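# Press a jar's lid until it snaps fully on

## Task

A jar is standing free on the table. Push its lid downward firmly until it has clicked onto the jar around its whole edge and sits level on the rim. If one side engages first, push on the side that is still raised. Never let the wrist camera or its bracket (on the little-finger side, near the heel of the palm) press on the lid, or the task fails. At the end the jar must stand upright on the table, neither jar nor lid may still be moving, and the result must hold without the robot holding it. Release the jar and move the hand away before ending.

## Robot and tools

Robot: one six-joint arm on a base, carrying a five-finger right hand, with a force-torque sensor at the tool flange. Three cameras give 672x504 images: cam_high, cam_low, cam_wrist.

Scene frame: origin on the table top under the arm's base, +z up, +y to the left when facing along +x. Results report the hand point's position in metres and its orientation as a quaternion (w, x, y, z), plus velocities in m/s and rad/s. The reported position can be slightly wrong, more so at long reach.

Hand point and its axes: a point fixed to the palm, 0.05 m in front of it, where index pad and thumb tip meet in a pinch. Its +z runs along the straightened fingers, +y points out of the palm, +x runs across the palm toward the little finger. Straight fingers end 0.06-0.07 m past the point along +z. Across the palm the hand extends 0.08 m on the little-finger side; on the thumb side 0.02 m when the thumb is turned fully in front of the palm, up to 0.09 m otherwise. A rigid bracket with the wrist camera sits on the little-finger side: it reaches 0.03 m beyond the point along +y and 0.11 m from it across the palm. Keep it off the lid; press with the palm or fingers.

A row (used by both execute_actions and move): 14 numbers, each in [-1, 1], for the single arm. Numbers 1-6 are dx, dy, dz, rx, ry, rz: an offset, not a pose, from the hand point's measured pose at the start of the action, expressed in the hand point's own axes; 1.0 equals 0.6 m of travel or 180 degrees; rx, ry, rz form one rotation vector. Numbers 7-12 are absolute motor targets in this order: thumb_turn (-1 beside the palm, +1 opposite the fingers), thumb_bend, index, middle, ring, little (each -1 straight, +1 fully curled). Number 13 is force_limit, the closing load at which a motor halts: linear from about 0 N at -1 to 10 N at +1 at the fingertip (15 N for the two thumb motors); it does not limit opening. Number 14 is speed: near zero at -1 to full at +1, where full travel takes 0.6 s. A pinch is roughly index +0.22, thumb_bend +0.75, thumb_turn +0.57. A motor moves only when its target changes by 0.01 or more, then locks; a lock resists at least 15 N.

execute_actions(actions): a list of actions; each action is a list of up to 15 rows, one row per 1/30 s step; if fewer than 15, the last row repeats. Every row in an action is measured from that action's starting pose, not the row before. The first action in a call starts from the last pose a result reported. Each step the commanded pose is clipped to within 100 mm and 16 degrees of the measured pose, so large moves need several actions. An empty list just returns state and images.

move(target, speed, stop_force, blocking): target is one row, its offset taken from the pose in the latest result. speed is the path's top speed in m/s, 0.002 to 0.5 (default 0.25); turning is capped at twice that in rad/s. The path lasts 0.5-10 s and ignores obstacles; the hand may lag, stray or overshoot the speed. The arm is stiff: aiming even slightly past a firm contact can trigger a fault. stop_force (N, 9 to 40, only after 0.2 s of scene time) ends the path when the wrist sensor feels that much extra push along the line to the target; the hand then backs up two steps and holds, and pressure can briefly exceed the value. With a small speed and stop_force you may aim well beyond the contact; this is the safe way to press the lid. Don't rely on it in a move that rotates, and omit it when pulling away from a surface. blocking=false returns after 0.5 s while the arm continues; it cannot be combined with stop_force; check with wait(0), and call wait or stop before sending new rows or moves.

wait(seconds): 0 to 10, lets time run holding the last command. stop(): brakes a running move. zoom_image(camera, region): region [x0, y0, x1, y1] in pixels, origin top-left, at most 504 by 504. show_instructions(): shows the reference image. finished_scene(scene): ends scene 1; irreversible.

Results: the state line, "Hand target" (where the controller is steering), "Wrist force" and "Wrist torque" as [x y z] in the hand's own axes (a press shows as force pointing from the surface back into the arm; offsets up to about 4 N, noise up to 2.4 N, saturation near 50 N; "no reading" is harmless), hand_measured, hand_stopped_by (moving, target, force, stalled, fault) and hand_load_n (positive when pushed open), six values each in motor order, plus hand_force_limit and hand_speed. A move adds a "move:" line: done, contact (stop_force ended it), off_target, moving, held or fault, with limits=paced (pose clipped) or limits=held (steps blocked), and the distance from target. "pose unreachable" means the clearance check altered the command.

Avoid: joint torque at the load limits (wrist joints 26.6 N m, others 142 N m) or any outside force of 150 N, which halts the arm for 10 s; motors above 70 °C (warning) and 85 °C (brakes set); tipping the jar or pushing anything off the table; slams and very hard pushes. Loose objects may occasionally get nudged by something else.

Each tool is called as name([rows], argument=value, ...), one row to a line, values as JSON.

Reference images:

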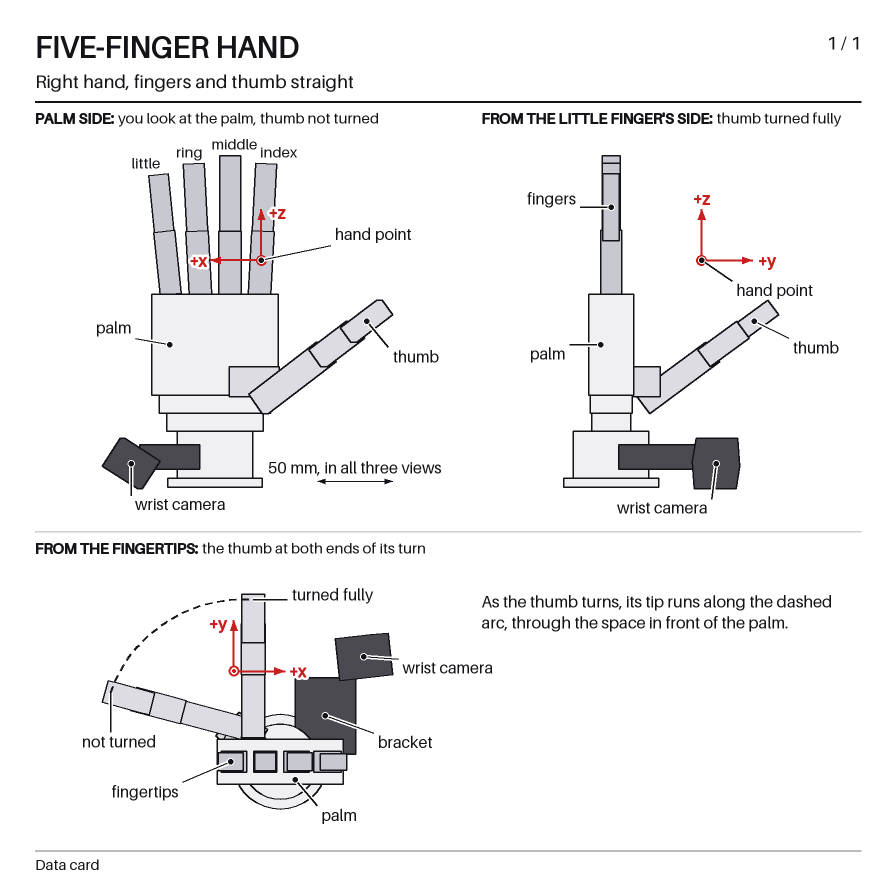

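## Session

execute_actions(actions=[])

Scene clock: 0.00 s.
end_effector_position=(+0.4927, +0.1546, +0.2064) hand_measured=(-1.000, -1.000, -1.000, -1.000, -1.000, -1.000) hand_load_n=(+0.0, +0.0, +0.0, +0.0, +0.0, +0.0) hand_stopped_by=(target, target, target, target, target, target) hand_force_limit=0.00 hand_speed=-0.80 end_effector_quat_wxyz=(-0.166, +0.825, -0.539, +0.041) end_effector_velocity=(-0.000, +0.000, +0.000) end_effector_angular_velocity=(+0.001, +0.001, +0.001)
Joint positions: [-0.106 -1.004  1.463  0.865  1.316 -3.61 ]
Joint velocities: [ 0.    -0.     0.     0.001 -0.001 -0.   ]
Motor temperatures (°C, as the motors report them): [24 22 25 28 30 29]
Wrist force (N, on the end effector, along its own x y z axes, offset not removed): no reading
Wrist torque (N m, same axes, about the end effector's origin, offset not removed): no reading
Hand target: +0.493, +0.155, +0.206; -0.166, +0.825, -0.539, +0.041

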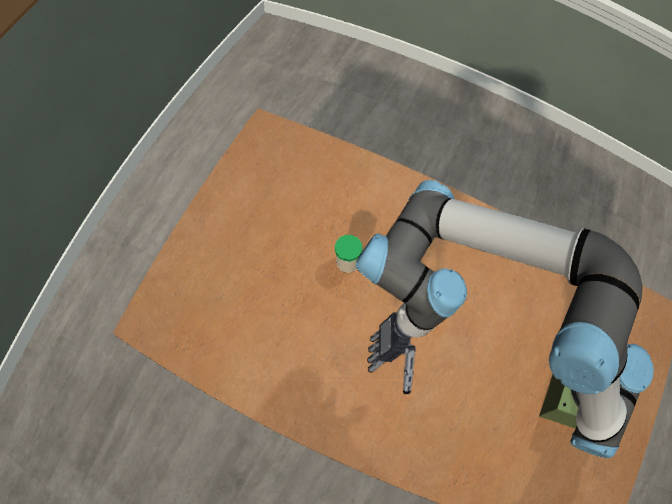

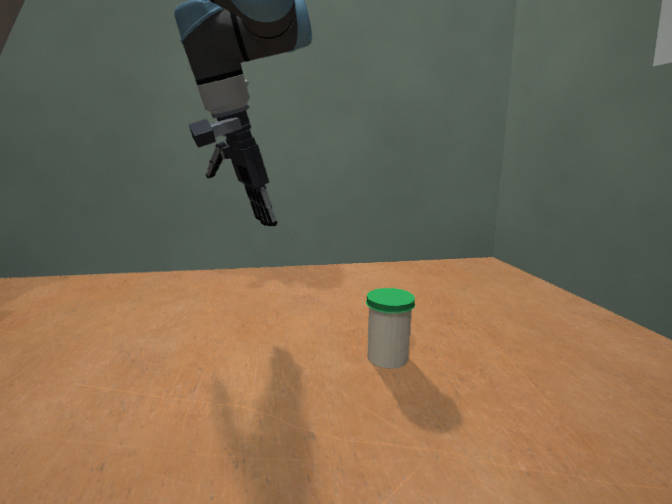

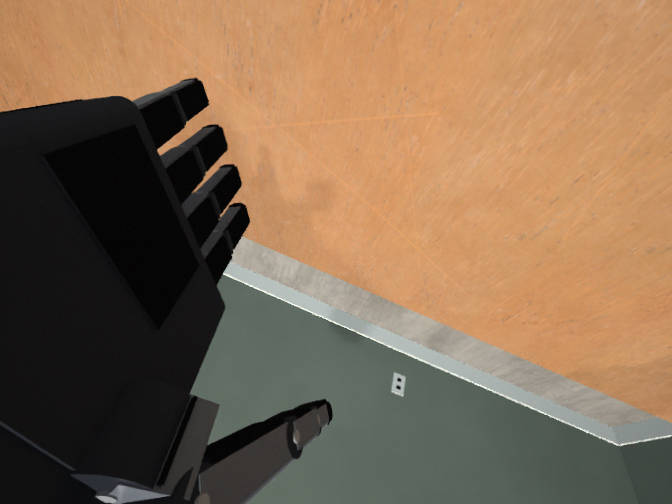

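move(target=[0.507,-0.146,-0.09,-0.1027,0.0359,0,-1,-1,1,1,1,1,0,1], speed=0.25)

Scene clock: 5.57 s.
end_effector_position=(+0.6806, -0.1001, +0.2503) hand_measured=(-1.000, -1.000, +1.000, +1.000, +1.000, +1.000) hand_load_n=(+0.0, +0.0, +0.0, +0.0, +0.0, +0.0) hand_stopped_by=(target, target, target, target, target, target) hand_force_limit=0.00 hand_speed=1.00 end_effector_quat_wxyz=(-0.046, +0.833, -0.543, +0.094) end_effector_velocity=(+0.002, -0.002, +0.000) end_effector_angular_velocity=(-0.008, -0.009, +0.002)
Joint positions: [-0.351 -0.309  0.036  1.629  1.524 -3.885]
Joint velocities: [ 0.     0.005 -0.014 -0.002  0.004 -0.003]
Motor temperatures (°C, as the motors report them): [24 22 25 28 30 29]
Wrist force (N, on the end effector, along its own x y z axes, offset not removed): [0.3 0.7 1.0]
Wrist torque (N m, same axes, about the end effector's origin, offset not removed): [0.06 -0.08 -0.09]
Hand target: +0.681, -0.100, +0.250; -0.046, +0.833, -0.542, +0.095
Off the commanded pose: 0.002 m, 12 deg.
elbow stopped short: the move would have taken joint 3 (elbow) straighter than the controller allows; a more bent joint 3 avoids this.
move: off_target

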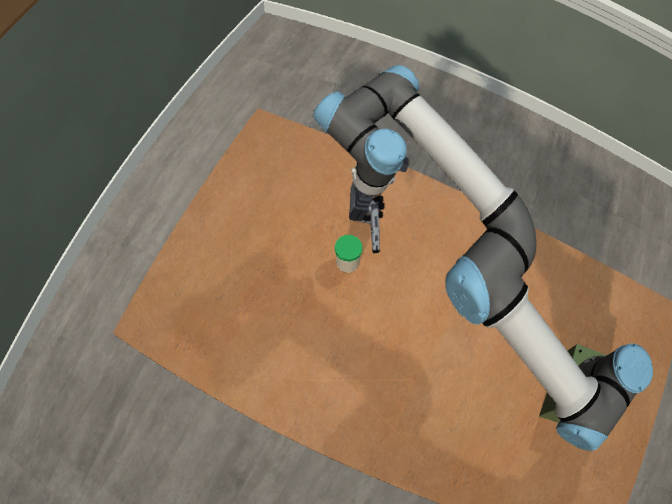

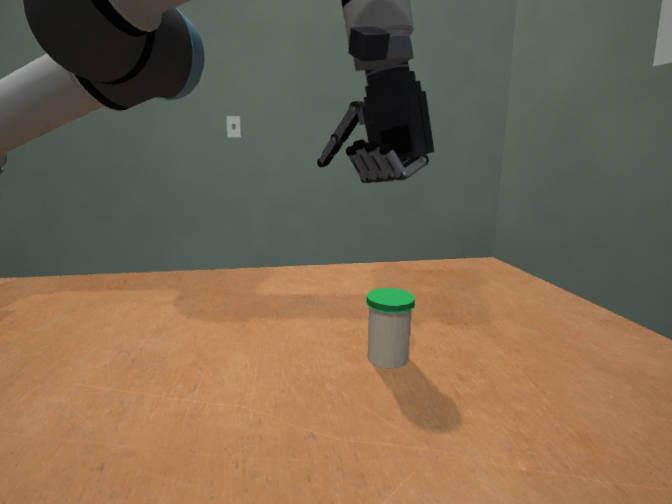

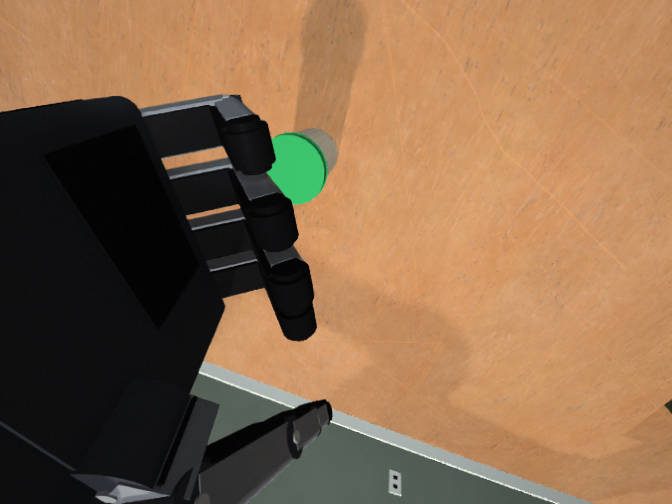

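zoom_image(camera="cam_low", region=[290, 0, 490, 200])

zoom_image(camera="cam_low", region=[340, 270, 440, 380])

zoom_image(camera="cam_high", region=[290, 120, 450, 290])

Region (290, 0, 490, 200) of cam_low's 672x504 image, scaled by 2.520, with more detail than that image has.

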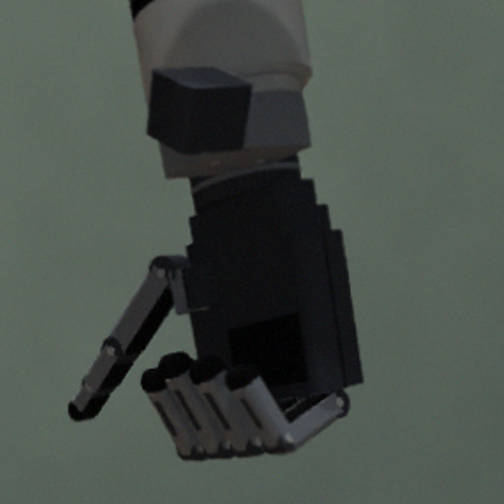

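Region (340, 270, 440, 380) of cam_low's 672x504 image, scaled by 4.582, with more detail than that image has; it fills the left 458 columns of this view, and the rest is white.

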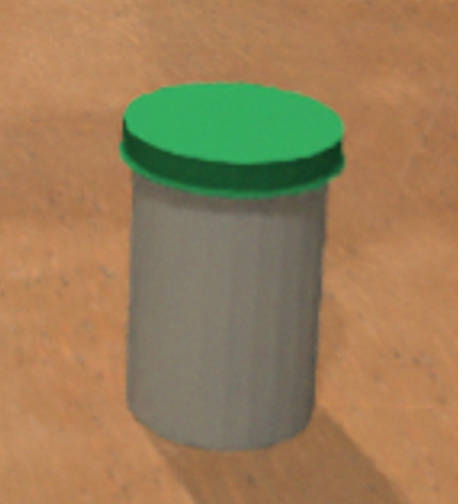

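Region (290, 120, 450, 290) of cam_high's 672x504 image, scaled by 2.965, with more detail than that image has; it fills the left 474 columns of this view, and the rest is white.

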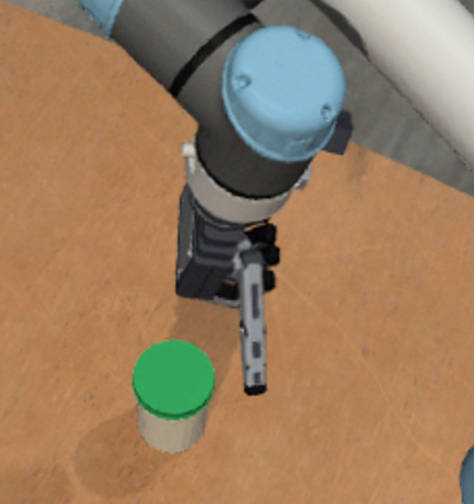

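move(target=[0.1055,-0.0666,0.16,-0.0256,-0.021,-0.703,-1,-1,1,1,1,1,0,1], speed=0.4)

Scene clock: 17.53 s.
end_effector_position=(+0.7610, -0.1440, +0.1705) hand_measured=(-1.000, -1.000, +1.000, +1.000, +1.000, +1.000) hand_load_n=(+0.0, +0.0, +0.0, +0.0, +0.0, +0.0) hand_stopped_by=(target, target, target, target, target, target) hand_force_limit=0.00 hand_speed=1.00 end_effector_quat_wxyz=(+0.076, +0.863, +0.498, +0.043) end_effector_velocity=(+0.001, -0.000, +0.000) end_effector_angular_velocity=(-0.001, -0.013, +0.011)
Joint positions: [-0.31  -0.44   0.573  1.258  1.609 -6.053]
Joint velocities: [-0.003 -0.015  0.028 -0.026 -0.005 -0.013]
Motor temperatures (°C, as the motors report them): [24 22 25 28 30 29]
Wrist force (N, on the end effector, along its own x y z axes, offset not removed): [-0.7 2.2 0.2]
Wrist torque (N m, same axes, about the end effector's origin, offset not removed): [0.27 0.07 0.00]
Hand target: +0.761, -0.144, +0.170; +0.076, +0.862, +0.499, +0.043
Off the commanded pose: 0.000 m, 0 deg.
elbow stopped short: the move would have taken joint 3 (elbow) straighter than the controller allows; a more bent joint 3 avoids this.
move: done

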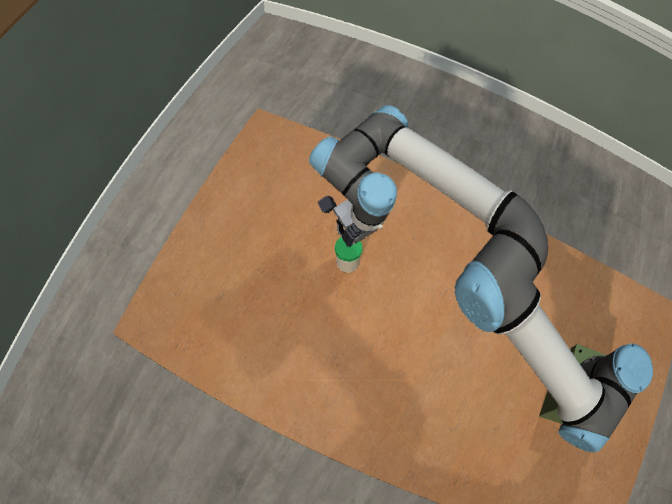

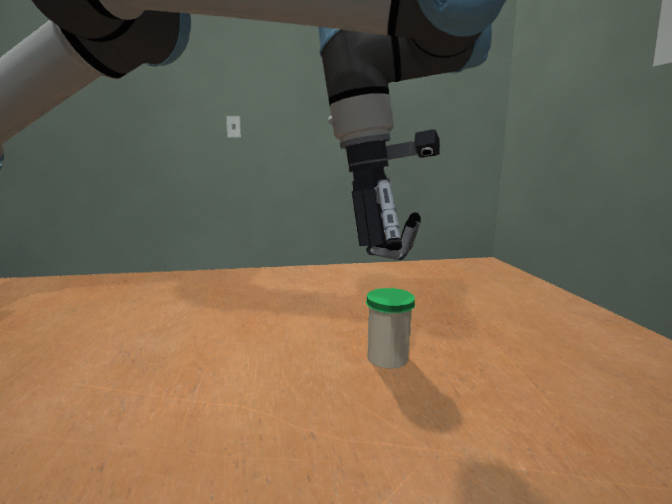

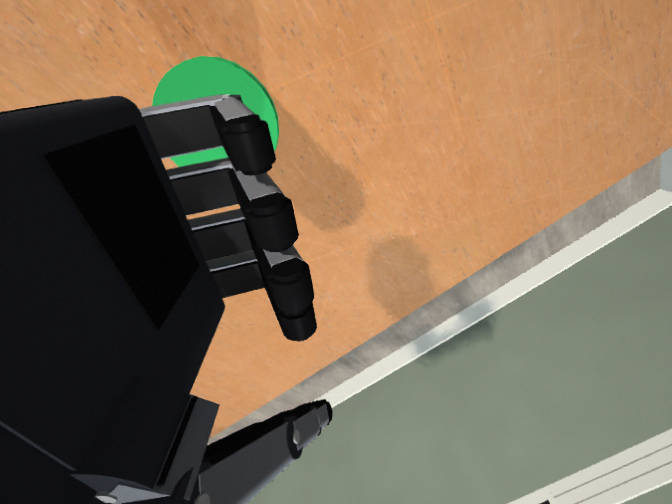

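zoom_image(camera="cam_low", region=[320, 170, 460, 330])

zoom_image(camera="cam_high", region=[300, 170, 410, 290])

Region (320, 170, 460, 330) of cam_low's 672x504 image, scaled by 3.150, with more detail than that image has; it fills the left 441 columns of this view, and the rest is white.

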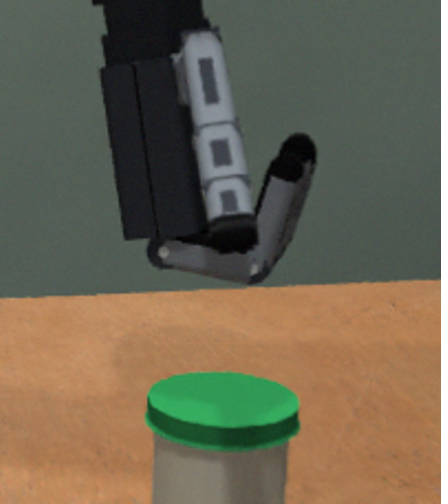

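Region (300, 170, 410, 290) of cam_high's 672x504 image, scaled by 4.200, with more detail than that image has; it fills the left 462 columns of this view, and the rest is white.

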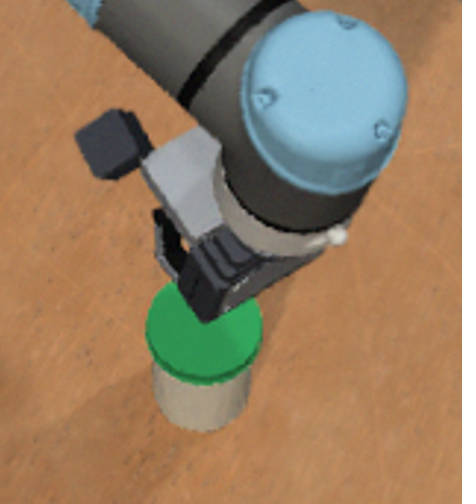

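move(target=[0.02,0.001,0.051,-0.061,0,0,-1,-1,1,1,1,1,0,1], speed=0.1)

zoom_image(camera="cam_low", region=[320, 170, 460, 330])

Scene clock: 21.97 s.
end_effector_position=(+0.7719, -0.1366, +0.1408) hand_measured=(-1.000, -1.000, +1.000, +1.000, +1.000, +1.000) hand_load_n=(+0.0, +0.0, +0.0, +0.0, +0.0, +0.0) hand_stopped_by=(target, target, target, target, target, target) hand_force_limit=0.00 hand_speed=1.00 end_effector_quat_wxyz=(+0.157, +0.852, +0.492, +0.090) end_effector_velocity=(+0.001, -0.000, -0.002) end_effector_angular_velocity=(-0.007, -0.013, +0.000)
Joint positions: [-0.278 -0.527  0.842  0.895  1.663 -6.034]
Joint velocities: [ 0.001 -0.006  0.019 -0.027  0.003 -0.   ]
Motor temperatures (°C, as the motors report them): [24 22 25 28 30 29]
Wrist force (N, on the end effector, along its own x y z axes, offset not removed): [-0.4 1.6 0.4]
Wrist torque (N m, same axes, about the end effector's origin, offset not removed): [0.13 -0.01 -0.05]
Hand target: +0.772, -0.137, +0.141; +0.158, +0.852, +0.492, +0.090
Off the commanded pose: 0.000 m, 0 deg.
move: done

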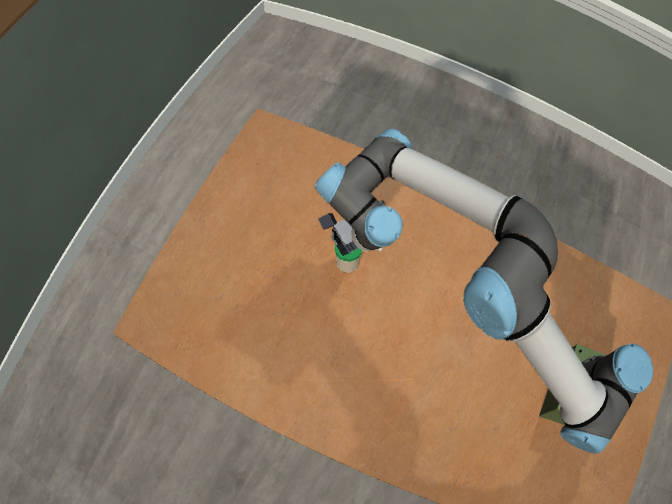

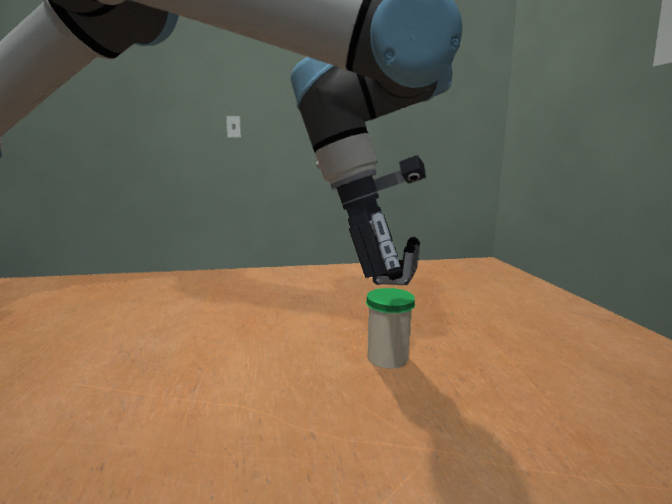

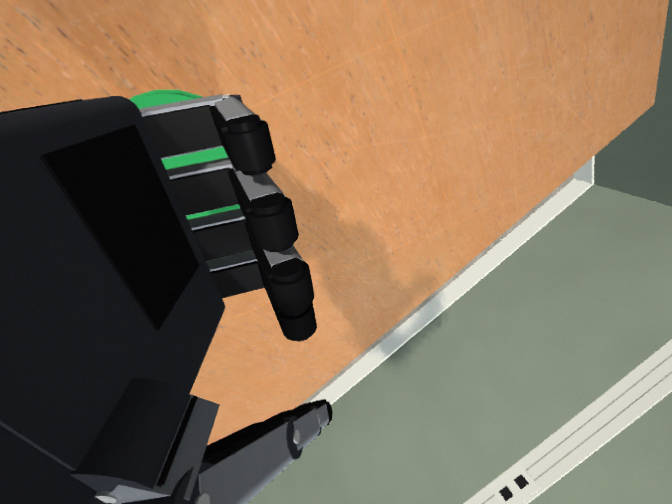

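Region (320, 170, 460, 330) of cam_low's 672x504 image, scaled by 3.150, with more detail than that image has; it fills the left 441 columns of this view, and the rest is white.

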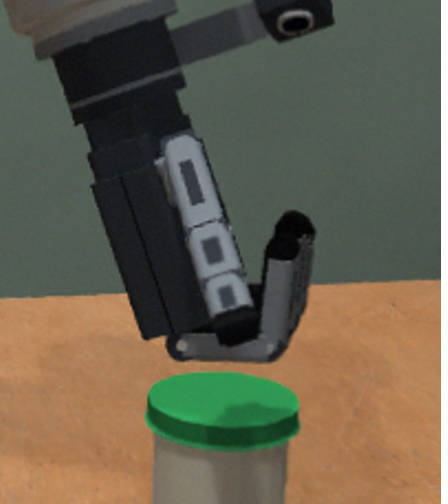

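move(target=[0,-0.0090,0.0233,0,0,0,-1,-1,1,1,1,1,0,1], speed=0.05)

zoom_image(camera="cam_low", region=[340, 240, 440, 340])

Scene clock: 24.00 s.
end_effector_position=(+0.7719, -0.1364, +0.1261) hand_measured=(-1.000, -1.000, +1.000, +1.000, +1.000, +1.000) hand_load_n=(+0.0, +0.0, +0.0, +0.0, +0.0, +0.0) hand_stopped_by=(target, target, target, target, target, target) hand_force_limit=0.00 hand_speed=1.00 end_effector_quat_wxyz=(+0.157, +0.852, +0.492, +0.090) end_effector_velocity=(-0.000, -0.001, -0.002) end_effector_angular_velocity=(-0.002, +0.001, -0.001)
Joint positions: [-0.278 -0.512  0.851  0.87   1.663 -6.034]
Joint velocities: [-0.001  0.002  0.001 -0.003  0.002 -0.001]
Motor temperatures (°C, as the motors report them): [24 22 25 28 30 29]
Wrist force (N, on the end effector, along its own x y z axes, offset not removed): [1.3 -0.1 -0.9]
Wrist torque (N m, same axes, about the end effector's origin, offset not removed): [0.07 -0.34 0.04]
Hand target: +0.772, -0.137, +0.126; +0.157, +0.852, +0.492, +0.090
Off the commanded pose: 0.000 m, 0 deg.
move: done

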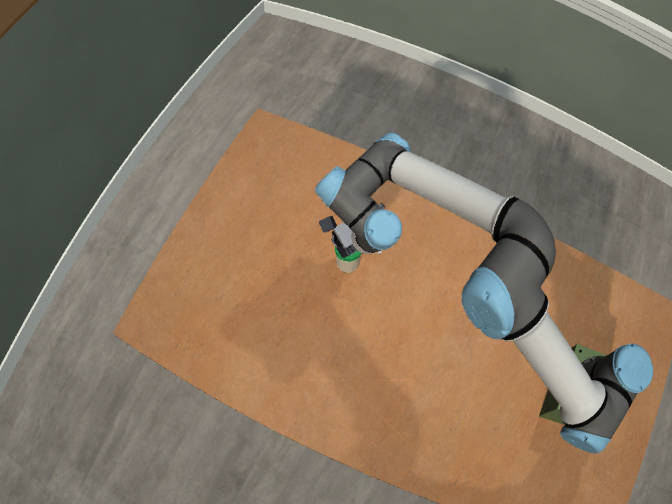

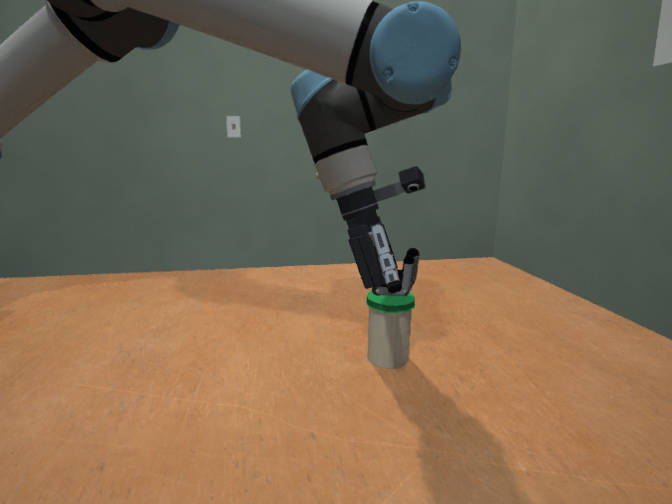

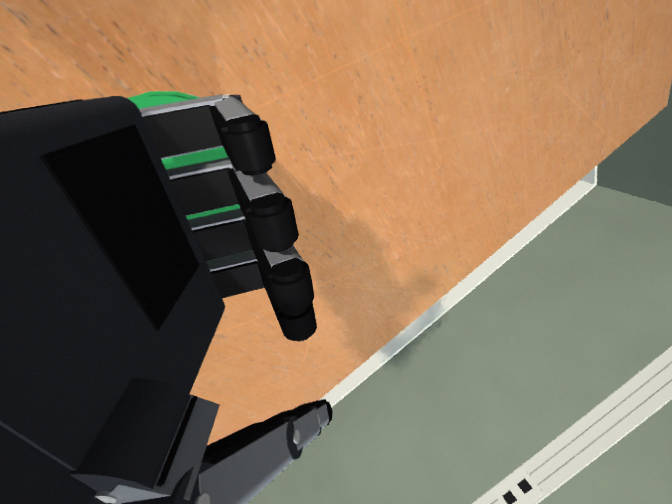

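Region (340, 240, 440, 340) of cam_low's 672x504 image, scaled by 5.040, with more detail than that image has.

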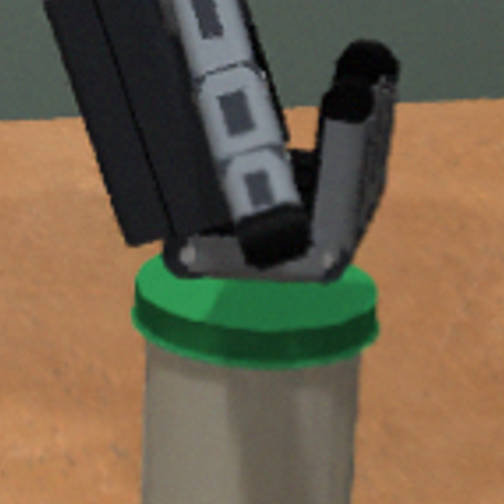

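move(target=[0,-0.0149,0.0389,0,0,0,-1,-1,1,1,1,1,0,1], speed=0.004, stop_force=30)

zoom_image(camera="cam_low", region=[340, 240, 440, 340])

Scene clock: 29.77 s.
end_effector_position=(+0.7718, -0.1365, +0.1072) hand_measured=(-1.000, -1.000, +1.000, +1.000, +1.000, +1.000) hand_load_n=(+0.0, +0.0, +0.0, +0.0, +0.0, -0.5) hand_stopped_by=(target, target, target, target, target, target) hand_force_limit=0.00 hand_speed=1.00 end_effector_quat_wxyz=(+0.157, +0.852, +0.492, +0.090) end_effector_velocity=(-0.001, -0.001, +0.001) end_effector_angular_velocity=(-0.001, +0.002, -0.002)
Joint positions: [-0.278 -0.491  0.861  0.84   1.663 -6.034]
Joint velocities: [-0.001 -0.    -0.001  0.003  0.001  0.   ]
Motor temperatures (°C, as the motors report them): [24 22 25 28 30 29]
Wrist force (N, on the end effector, along its own x y z axes, offset not removed): [-1.6 13.3 -40.9]
Wrist torque (N m, same axes, about the end effector's origin, offset not removed): [2.49 1.41 0.51]
Hand target: +0.772, -0.136, +0.107; +0.157, +0.852, +0.492, +0.090
Off the commanded pose: 0.006 m, 0 deg.
move: contact

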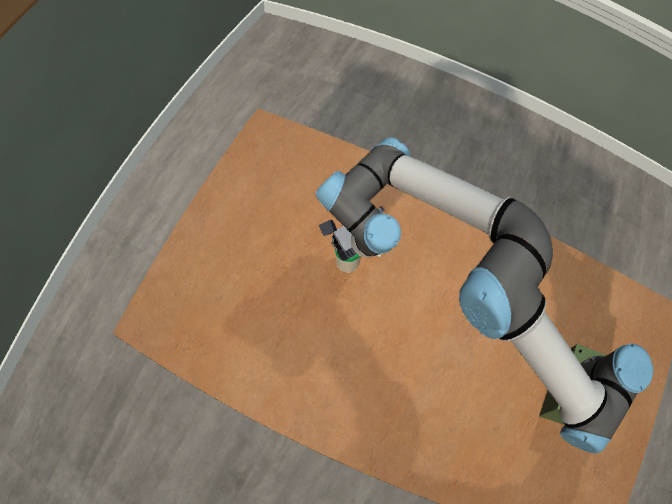

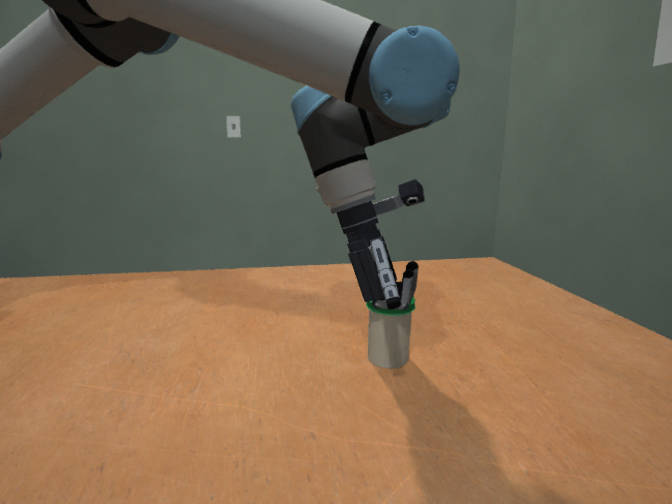

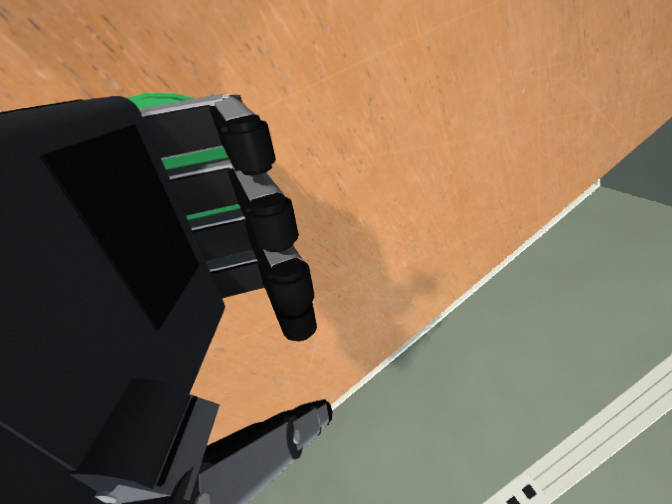

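Region (340, 240, 440, 340) of cam_low's 672x504 image, scaled by 5.040, with more detail than that image has.

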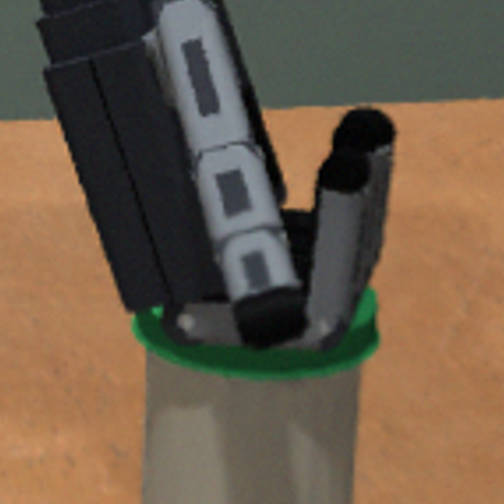

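move(target=[0,0.0239,-0.0623,0,0,0,-1,-1,1,1,1,1,0,1], speed=0.08)

zoom_image(camera="cam_low", region=[340, 270, 440, 380])

Scene clock: 32.00 s.
end_effector_position=(+0.7720, -0.1365, +0.1469) hand_measured=(-1.000, -1.000, +1.000, +1.000, +1.000, +1.000) hand_load_n=(+0.0, +0.0, +0.0, +0.0, +0.0, +0.0) hand_stopped_by=(target, target, target, target, target, target) hand_force_limit=0.00 hand_speed=1.00 end_effector_quat_wxyz=(+0.157, +0.852, +0.492, +0.090) end_effector_velocity=(-0.000, -0.000, +0.003) end_effector_angular_velocity=(-0.001, -0.000, -0.001)
Joint positions: [-0.278 -0.533  0.837  0.905  1.663 -6.035]
Joint velocities: [-0.    -0.003 -0.002  0.005  0.001  0.001]
Motor temperatures (°C, as the motors report them): [24 22 25 28 30 29]
Wrist force (N, on the end effector, along its own x y z axes, offset not removed): [0.1 -0.7 -0.8]
Wrist torque (N m, same axes, about the end effector's origin, offset not removed): [-0.14 -0.05 -0.12]
Hand target: +0.772, -0.137, +0.147; +0.157, +0.852, +0.492, +0.090
Off the commanded pose: 0.000 m, 0 deg.
move: done

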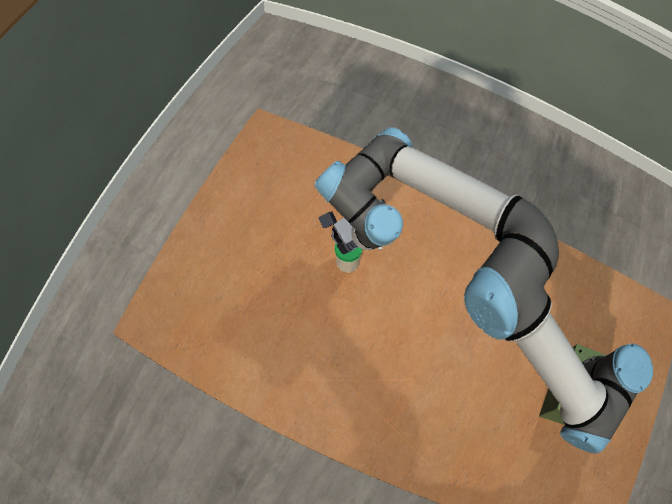

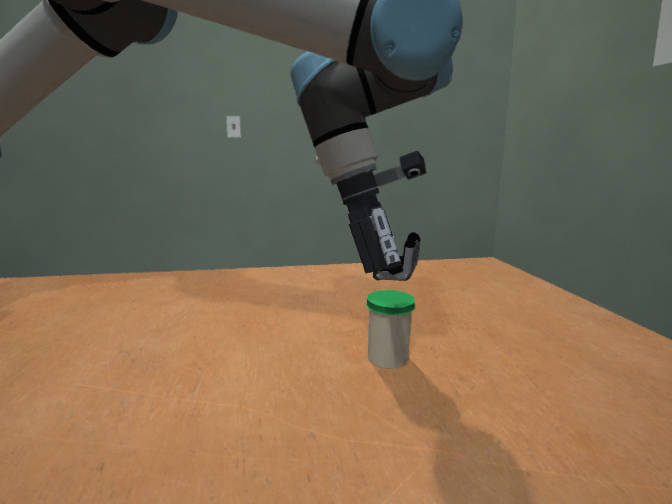

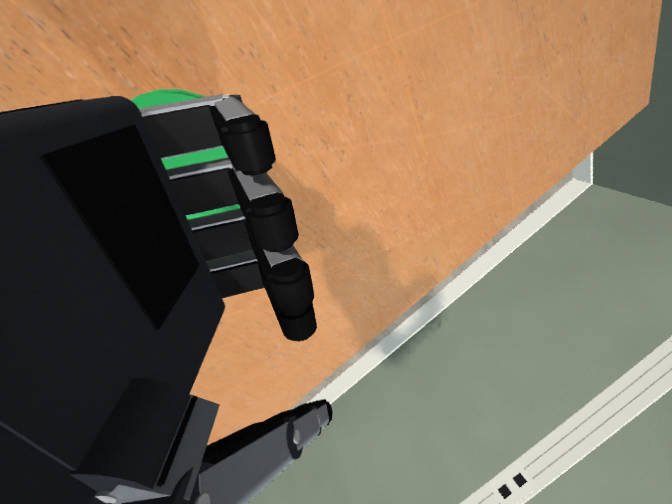

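Region (340, 270, 440, 380) of cam_low's 672x504 image, scaled by 4.582, with more detail than that image has; it fills the left 458 columns of this view, and the rest is white.

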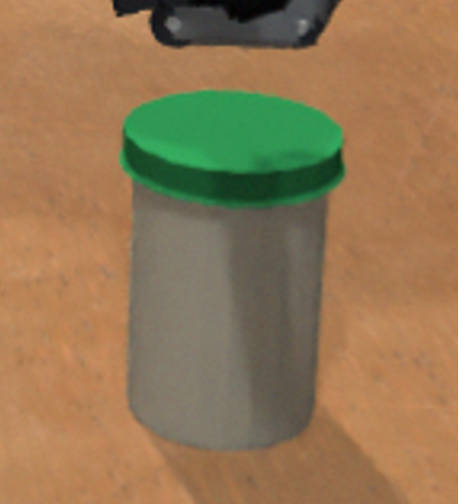

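zoom_image(camera="cam_low", region=[360, 280, 420, 325])

zoom_image(camera="cam_high", region=[320, 225, 380, 285])

Region (360, 280, 420, 325) of cam_low's 672x504 image, scaled by 8.400, with more detail than that image has; it fills the top 378 rows of this view, and the rest is white.

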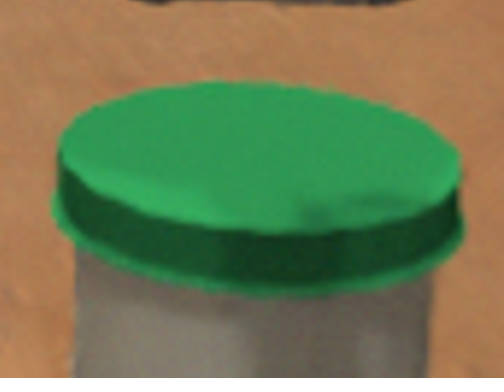

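Region (320, 225, 380, 285) of cam_high's 672x504 image, scaled by 8.400, with more detail than that image has.

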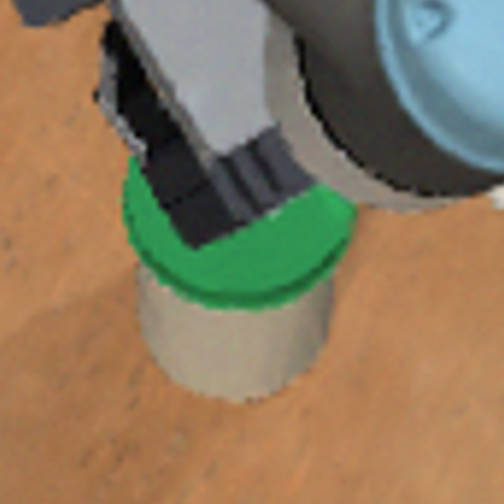

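move(target=[0,0.0,-0.15,0,0,0,-1,-1,1,1,1,1,0,1], speed=0.2)

zoom_image(camera="cam_low", region=[340, 270, 440, 380])

Scene clock: 35.33 s.
end_effector_position=(+0.7446, -0.1205, +0.2307) hand_measured=(-1.000, -1.000, +1.000, +1.000, +1.000, +1.000) hand_load_n=(+0.0, +0.0, +0.0, +0.0, +0.0, +0.0) hand_stopped_by=(target, target, target, target, target, target) hand_force_limit=0.00 hand_speed=1.00 end_effector_quat_wxyz=(+0.157, +0.852, +0.492, +0.090) end_effector_velocity=(-0.001, +0.001, +0.003) end_effector_angular_velocity=(+0.001, -0.001, -0.000)
Joint positions: [-0.265 -0.688  0.913  0.985  1.667 -6.022]
Joint velocities: [ 0.    -0.005  0.003  0.002 -0.001  0.001]
Motor temperatures (°C, as the motors report them): [24 22 25 28 30 29]
Wrist force (N, on the end effector, along its own x y z axes, offset not removed): [1.3 1.7 -1.0]
Wrist torque (N m, same axes, about the end effector's origin, offset not removed): [0.26 -0.22 0.12]
Hand target: +0.744, -0.120, +0.231; +0.157, +0.852, +0.492, +0.090
Off the commanded pose: 0.000 m, 0 deg.
move: done

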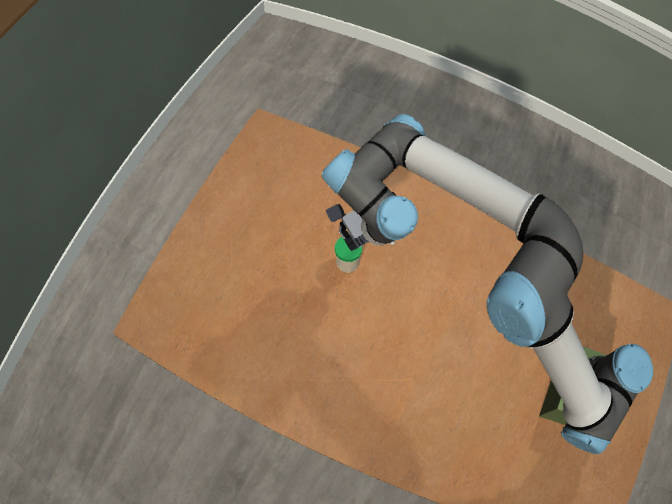

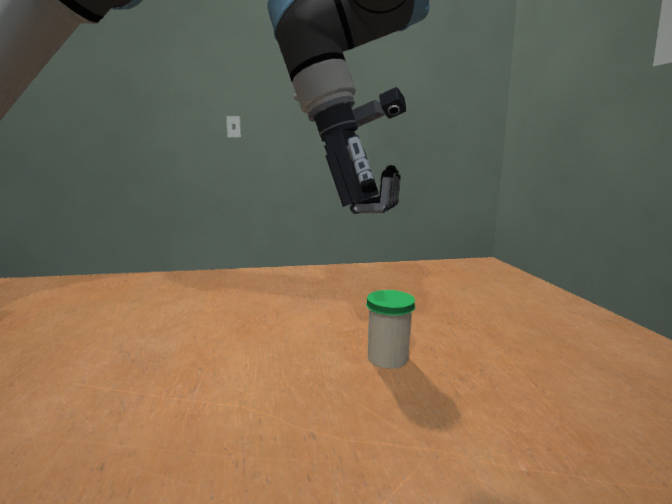

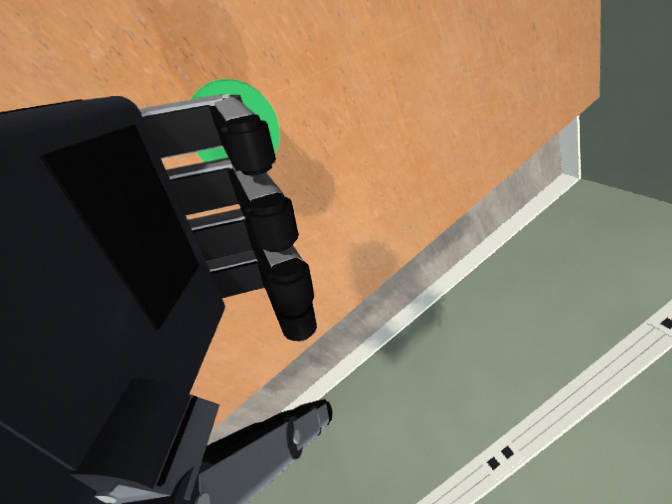

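Region (340, 270, 440, 380) of cam_low's 672x504 image, scaled by 4.582, with more detail than that image has; it fills the left 458 columns of this view, and the rest is white.

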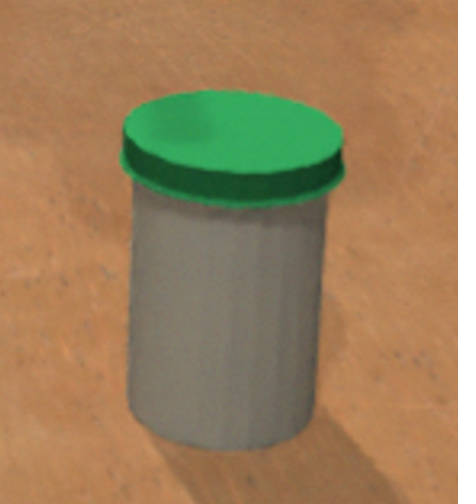

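finished_scene(scene=1)

The scene is finished: the task was done.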